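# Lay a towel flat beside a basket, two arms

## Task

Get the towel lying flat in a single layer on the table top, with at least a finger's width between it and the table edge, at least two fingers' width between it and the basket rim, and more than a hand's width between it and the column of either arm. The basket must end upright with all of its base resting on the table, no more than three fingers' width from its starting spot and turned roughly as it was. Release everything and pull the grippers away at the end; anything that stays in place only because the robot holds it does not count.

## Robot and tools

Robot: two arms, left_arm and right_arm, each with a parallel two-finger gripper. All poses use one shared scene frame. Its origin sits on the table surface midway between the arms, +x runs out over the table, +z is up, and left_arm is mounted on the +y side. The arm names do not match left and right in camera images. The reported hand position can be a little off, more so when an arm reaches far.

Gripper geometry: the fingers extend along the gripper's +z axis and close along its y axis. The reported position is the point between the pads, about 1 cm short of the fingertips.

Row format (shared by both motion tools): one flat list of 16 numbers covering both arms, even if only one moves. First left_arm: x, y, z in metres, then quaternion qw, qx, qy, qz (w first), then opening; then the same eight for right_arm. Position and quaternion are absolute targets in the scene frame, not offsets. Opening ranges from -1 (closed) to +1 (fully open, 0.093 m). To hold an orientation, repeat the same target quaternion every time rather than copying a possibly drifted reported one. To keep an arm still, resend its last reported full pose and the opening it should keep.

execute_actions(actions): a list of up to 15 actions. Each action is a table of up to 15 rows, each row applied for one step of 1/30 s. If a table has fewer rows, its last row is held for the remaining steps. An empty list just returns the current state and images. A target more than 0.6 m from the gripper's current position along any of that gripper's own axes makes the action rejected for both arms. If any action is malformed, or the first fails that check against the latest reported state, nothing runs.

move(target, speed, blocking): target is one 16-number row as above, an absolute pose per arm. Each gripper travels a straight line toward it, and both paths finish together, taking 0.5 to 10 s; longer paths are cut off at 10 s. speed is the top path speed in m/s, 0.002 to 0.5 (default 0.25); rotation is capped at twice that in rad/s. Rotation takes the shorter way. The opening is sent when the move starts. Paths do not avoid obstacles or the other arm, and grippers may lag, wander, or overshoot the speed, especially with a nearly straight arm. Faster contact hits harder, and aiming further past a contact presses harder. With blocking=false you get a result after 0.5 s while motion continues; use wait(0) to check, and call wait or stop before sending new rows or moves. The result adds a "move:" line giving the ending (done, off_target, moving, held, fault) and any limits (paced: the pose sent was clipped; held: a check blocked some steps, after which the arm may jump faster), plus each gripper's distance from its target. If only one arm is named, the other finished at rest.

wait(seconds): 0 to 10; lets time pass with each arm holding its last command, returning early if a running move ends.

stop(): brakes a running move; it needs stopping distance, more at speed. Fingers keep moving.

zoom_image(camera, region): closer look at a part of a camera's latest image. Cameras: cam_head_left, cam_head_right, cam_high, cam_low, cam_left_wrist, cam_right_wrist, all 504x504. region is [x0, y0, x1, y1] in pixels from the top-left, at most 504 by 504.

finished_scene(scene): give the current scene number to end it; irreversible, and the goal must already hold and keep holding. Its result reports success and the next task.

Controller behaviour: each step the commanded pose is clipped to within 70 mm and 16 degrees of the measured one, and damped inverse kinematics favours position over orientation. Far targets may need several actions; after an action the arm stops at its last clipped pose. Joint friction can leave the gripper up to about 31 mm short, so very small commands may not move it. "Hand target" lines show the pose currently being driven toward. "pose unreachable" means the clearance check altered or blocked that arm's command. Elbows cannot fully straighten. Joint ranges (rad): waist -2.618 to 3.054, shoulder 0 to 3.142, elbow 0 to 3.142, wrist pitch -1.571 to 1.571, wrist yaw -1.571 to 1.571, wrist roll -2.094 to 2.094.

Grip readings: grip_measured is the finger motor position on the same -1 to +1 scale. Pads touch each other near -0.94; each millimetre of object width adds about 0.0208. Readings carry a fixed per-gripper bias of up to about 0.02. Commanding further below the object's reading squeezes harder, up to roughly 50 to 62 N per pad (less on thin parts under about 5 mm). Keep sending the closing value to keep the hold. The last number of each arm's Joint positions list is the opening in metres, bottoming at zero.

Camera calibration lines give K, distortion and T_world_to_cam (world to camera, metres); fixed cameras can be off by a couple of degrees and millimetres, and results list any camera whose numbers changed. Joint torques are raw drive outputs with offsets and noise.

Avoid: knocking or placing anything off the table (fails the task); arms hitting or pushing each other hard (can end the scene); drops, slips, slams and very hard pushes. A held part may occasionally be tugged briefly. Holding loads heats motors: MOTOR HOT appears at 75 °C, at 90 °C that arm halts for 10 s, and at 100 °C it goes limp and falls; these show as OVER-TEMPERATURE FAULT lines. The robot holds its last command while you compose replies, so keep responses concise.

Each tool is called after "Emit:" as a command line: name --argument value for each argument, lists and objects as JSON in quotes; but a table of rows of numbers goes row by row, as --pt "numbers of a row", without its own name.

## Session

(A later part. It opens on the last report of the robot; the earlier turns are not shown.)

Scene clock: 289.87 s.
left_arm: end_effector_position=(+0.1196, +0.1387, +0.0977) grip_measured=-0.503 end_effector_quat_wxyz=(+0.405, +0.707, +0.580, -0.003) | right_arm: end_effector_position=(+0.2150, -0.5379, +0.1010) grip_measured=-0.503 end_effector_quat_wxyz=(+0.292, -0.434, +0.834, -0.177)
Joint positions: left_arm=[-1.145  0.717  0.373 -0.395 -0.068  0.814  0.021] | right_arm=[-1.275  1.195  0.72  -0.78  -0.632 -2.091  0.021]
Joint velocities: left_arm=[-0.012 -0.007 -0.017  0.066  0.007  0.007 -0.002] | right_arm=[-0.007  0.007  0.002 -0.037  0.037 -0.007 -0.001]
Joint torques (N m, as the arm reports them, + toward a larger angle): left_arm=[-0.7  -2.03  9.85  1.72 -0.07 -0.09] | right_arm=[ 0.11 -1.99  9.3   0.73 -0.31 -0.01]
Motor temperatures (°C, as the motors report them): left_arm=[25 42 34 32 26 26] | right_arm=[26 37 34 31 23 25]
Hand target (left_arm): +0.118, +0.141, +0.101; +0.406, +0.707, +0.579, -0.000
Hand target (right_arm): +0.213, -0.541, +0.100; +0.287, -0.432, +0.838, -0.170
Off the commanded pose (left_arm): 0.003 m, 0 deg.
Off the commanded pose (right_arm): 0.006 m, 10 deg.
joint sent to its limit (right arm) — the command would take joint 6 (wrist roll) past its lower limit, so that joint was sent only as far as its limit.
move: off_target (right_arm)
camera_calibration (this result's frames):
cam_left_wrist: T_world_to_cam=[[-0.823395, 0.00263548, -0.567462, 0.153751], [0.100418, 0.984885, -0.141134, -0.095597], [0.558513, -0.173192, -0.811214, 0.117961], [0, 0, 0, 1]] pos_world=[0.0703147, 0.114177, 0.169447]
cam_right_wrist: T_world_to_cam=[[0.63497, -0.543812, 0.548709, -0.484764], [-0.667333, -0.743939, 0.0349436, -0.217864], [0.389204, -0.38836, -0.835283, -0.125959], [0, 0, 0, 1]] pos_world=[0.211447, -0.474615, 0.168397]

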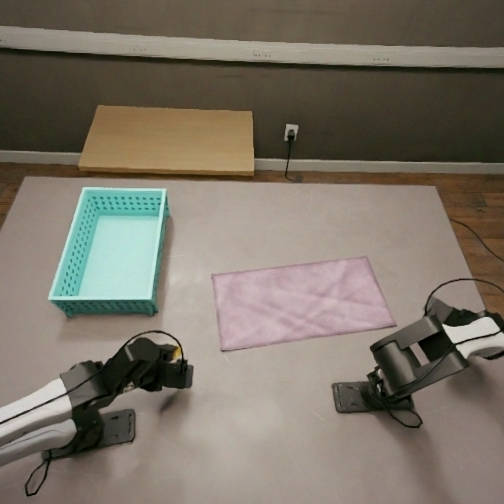

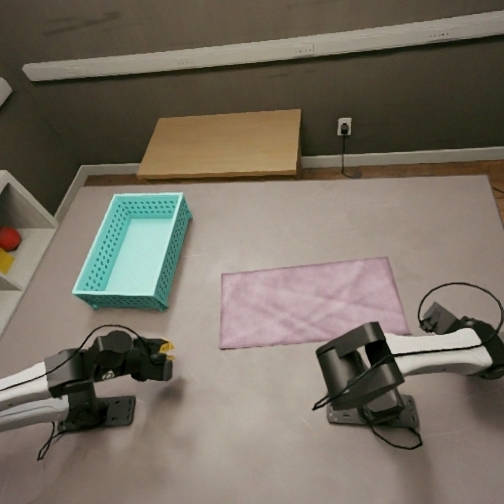

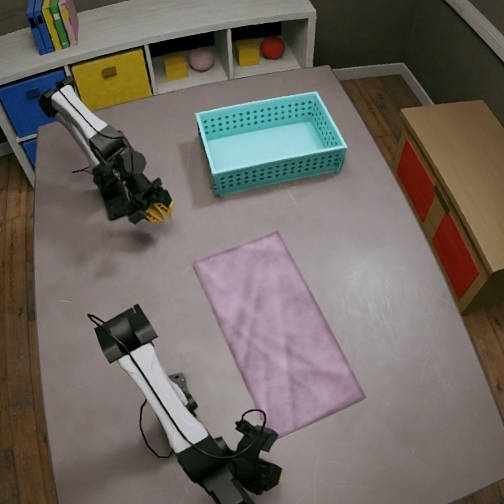

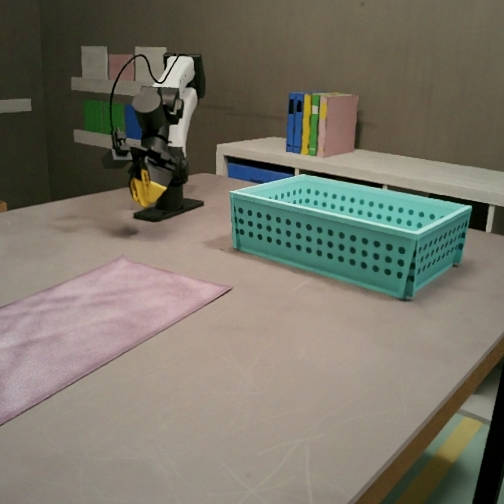

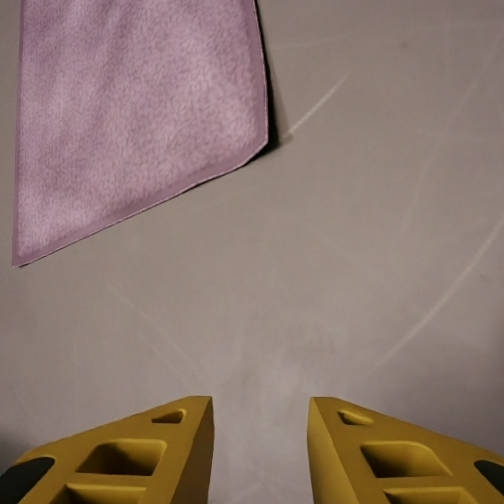

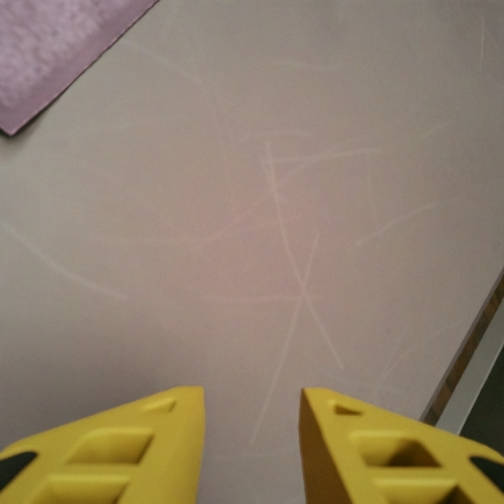

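Emit:
move --target '[0.08,0.2,0.2,0.406,0.707,0.579,0,-0.5, 0.17,-0.6,0.2,0.35,-0.2,0.88,-0.25,-0.5]' --speed 0.25

Emit:
finished_scene --scene 1

Scene clock: 295.50 s.
left_arm: end_effector_position=(+0.0808, +0.1968, +0.1949) grip_measured=-0.503 end_effector_quat_wxyz=(+0.401, +0.708, +0.581, -0.002) | right_arm: end_effector_position=(+0.1725, -0.6031, +0.1929) grip_measured=-0.503 end_effector_quat_wxyz=(+0.348, -0.204, +0.881, -0.246)
Joint positions: left_arm=[-1.145  0.472  0.754 -1.03  -0.068  0.814  0.021] | right_arm=[-1.572  1.177  0.971 -0.899 -0.779 -1.791  0.021]
Joint velocities: left_arm=[-0.012  0.007 -0.002 -0.007  0.007 -0.051 -0.   ] | right_arm=[-0.017  0.007  0.002  0.007  0.037  0.037  0.001]
Joint torques (N m, as the arm reports them, + toward a larger angle): left_arm=[-0.57  0.28  9.52  1.7  -0.06 -0.08] | right_arm=[-0.17 -4.64  9.28  0.96 -0.56  0.11]
Motor temperatures (°C, as the motors report them): left_arm=[25 41 35 32 26 26] | right_arm=[26 36 35 31 23 25]
Hand target (left_arm): +0.078, +0.201, +0.199; +0.406, +0.707, +0.579, -0.000
Hand target (right_arm): +0.171, -0.602, +0.199; +0.352, -0.199, +0.879, -0.250
Off the commanded pose (left_arm): 0.006 m, 1 deg.
Off the commanded pose (right_arm): 0.008 m, 1 deg.
move: done
camera_calibration (this result's frames):
cam_left_wrist: T_world_to_cam=[[-0.825913, 0.00640297, -0.563762, 0.175541], [0.0998034, 0.985804, -0.135016, -0.136486], [0.554894, -0.167777, -0.814827, 0.228437], [0, 0, 0, 1]] pos_world=[0.0318447, 0.171751, 0.266672]
cam_right_wrist: T_world_to_cam=[[0.207162, -0.78722, 0.580835, -0.622831], [-0.90865, -0.37485, -0.183962, 0.00845986], [0.362545, -0.489666, -0.792962, -0.122603], [0, 0, 0, 1]] pos_world=[0.181163, -0.547168, 0.266099]

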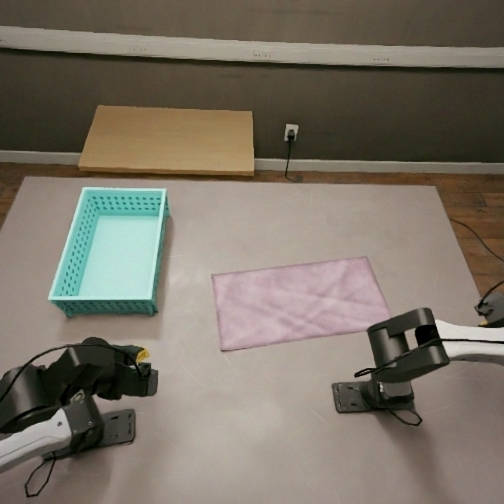

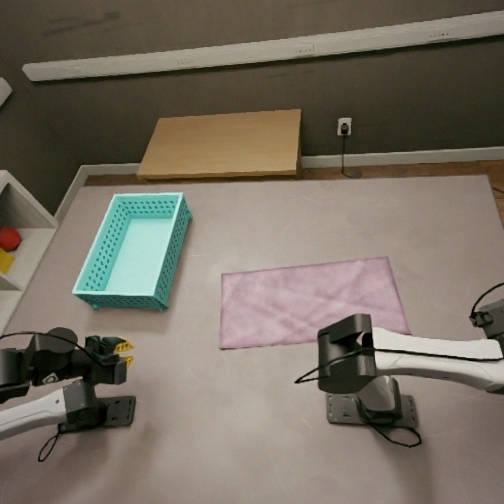

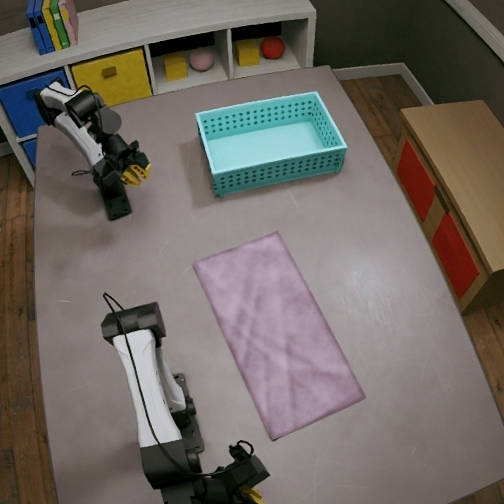

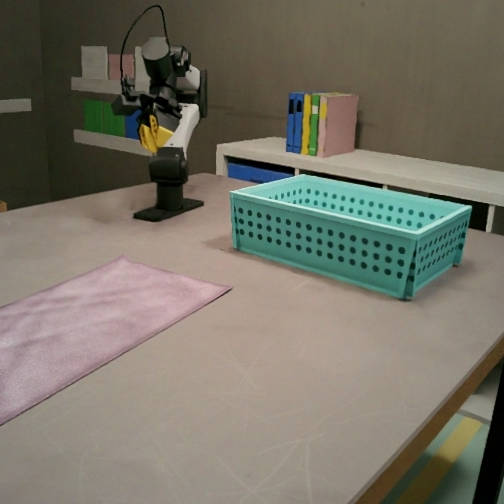

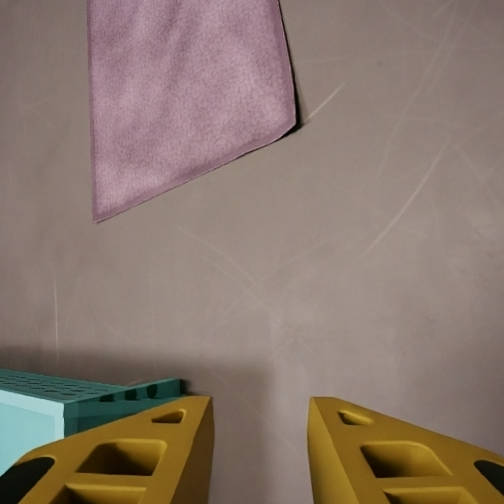

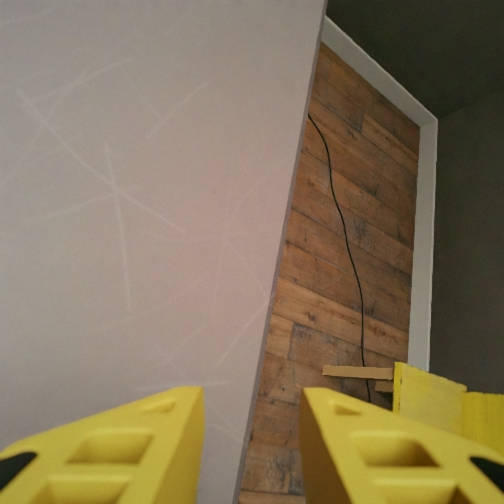

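The scene is finished: the task was done.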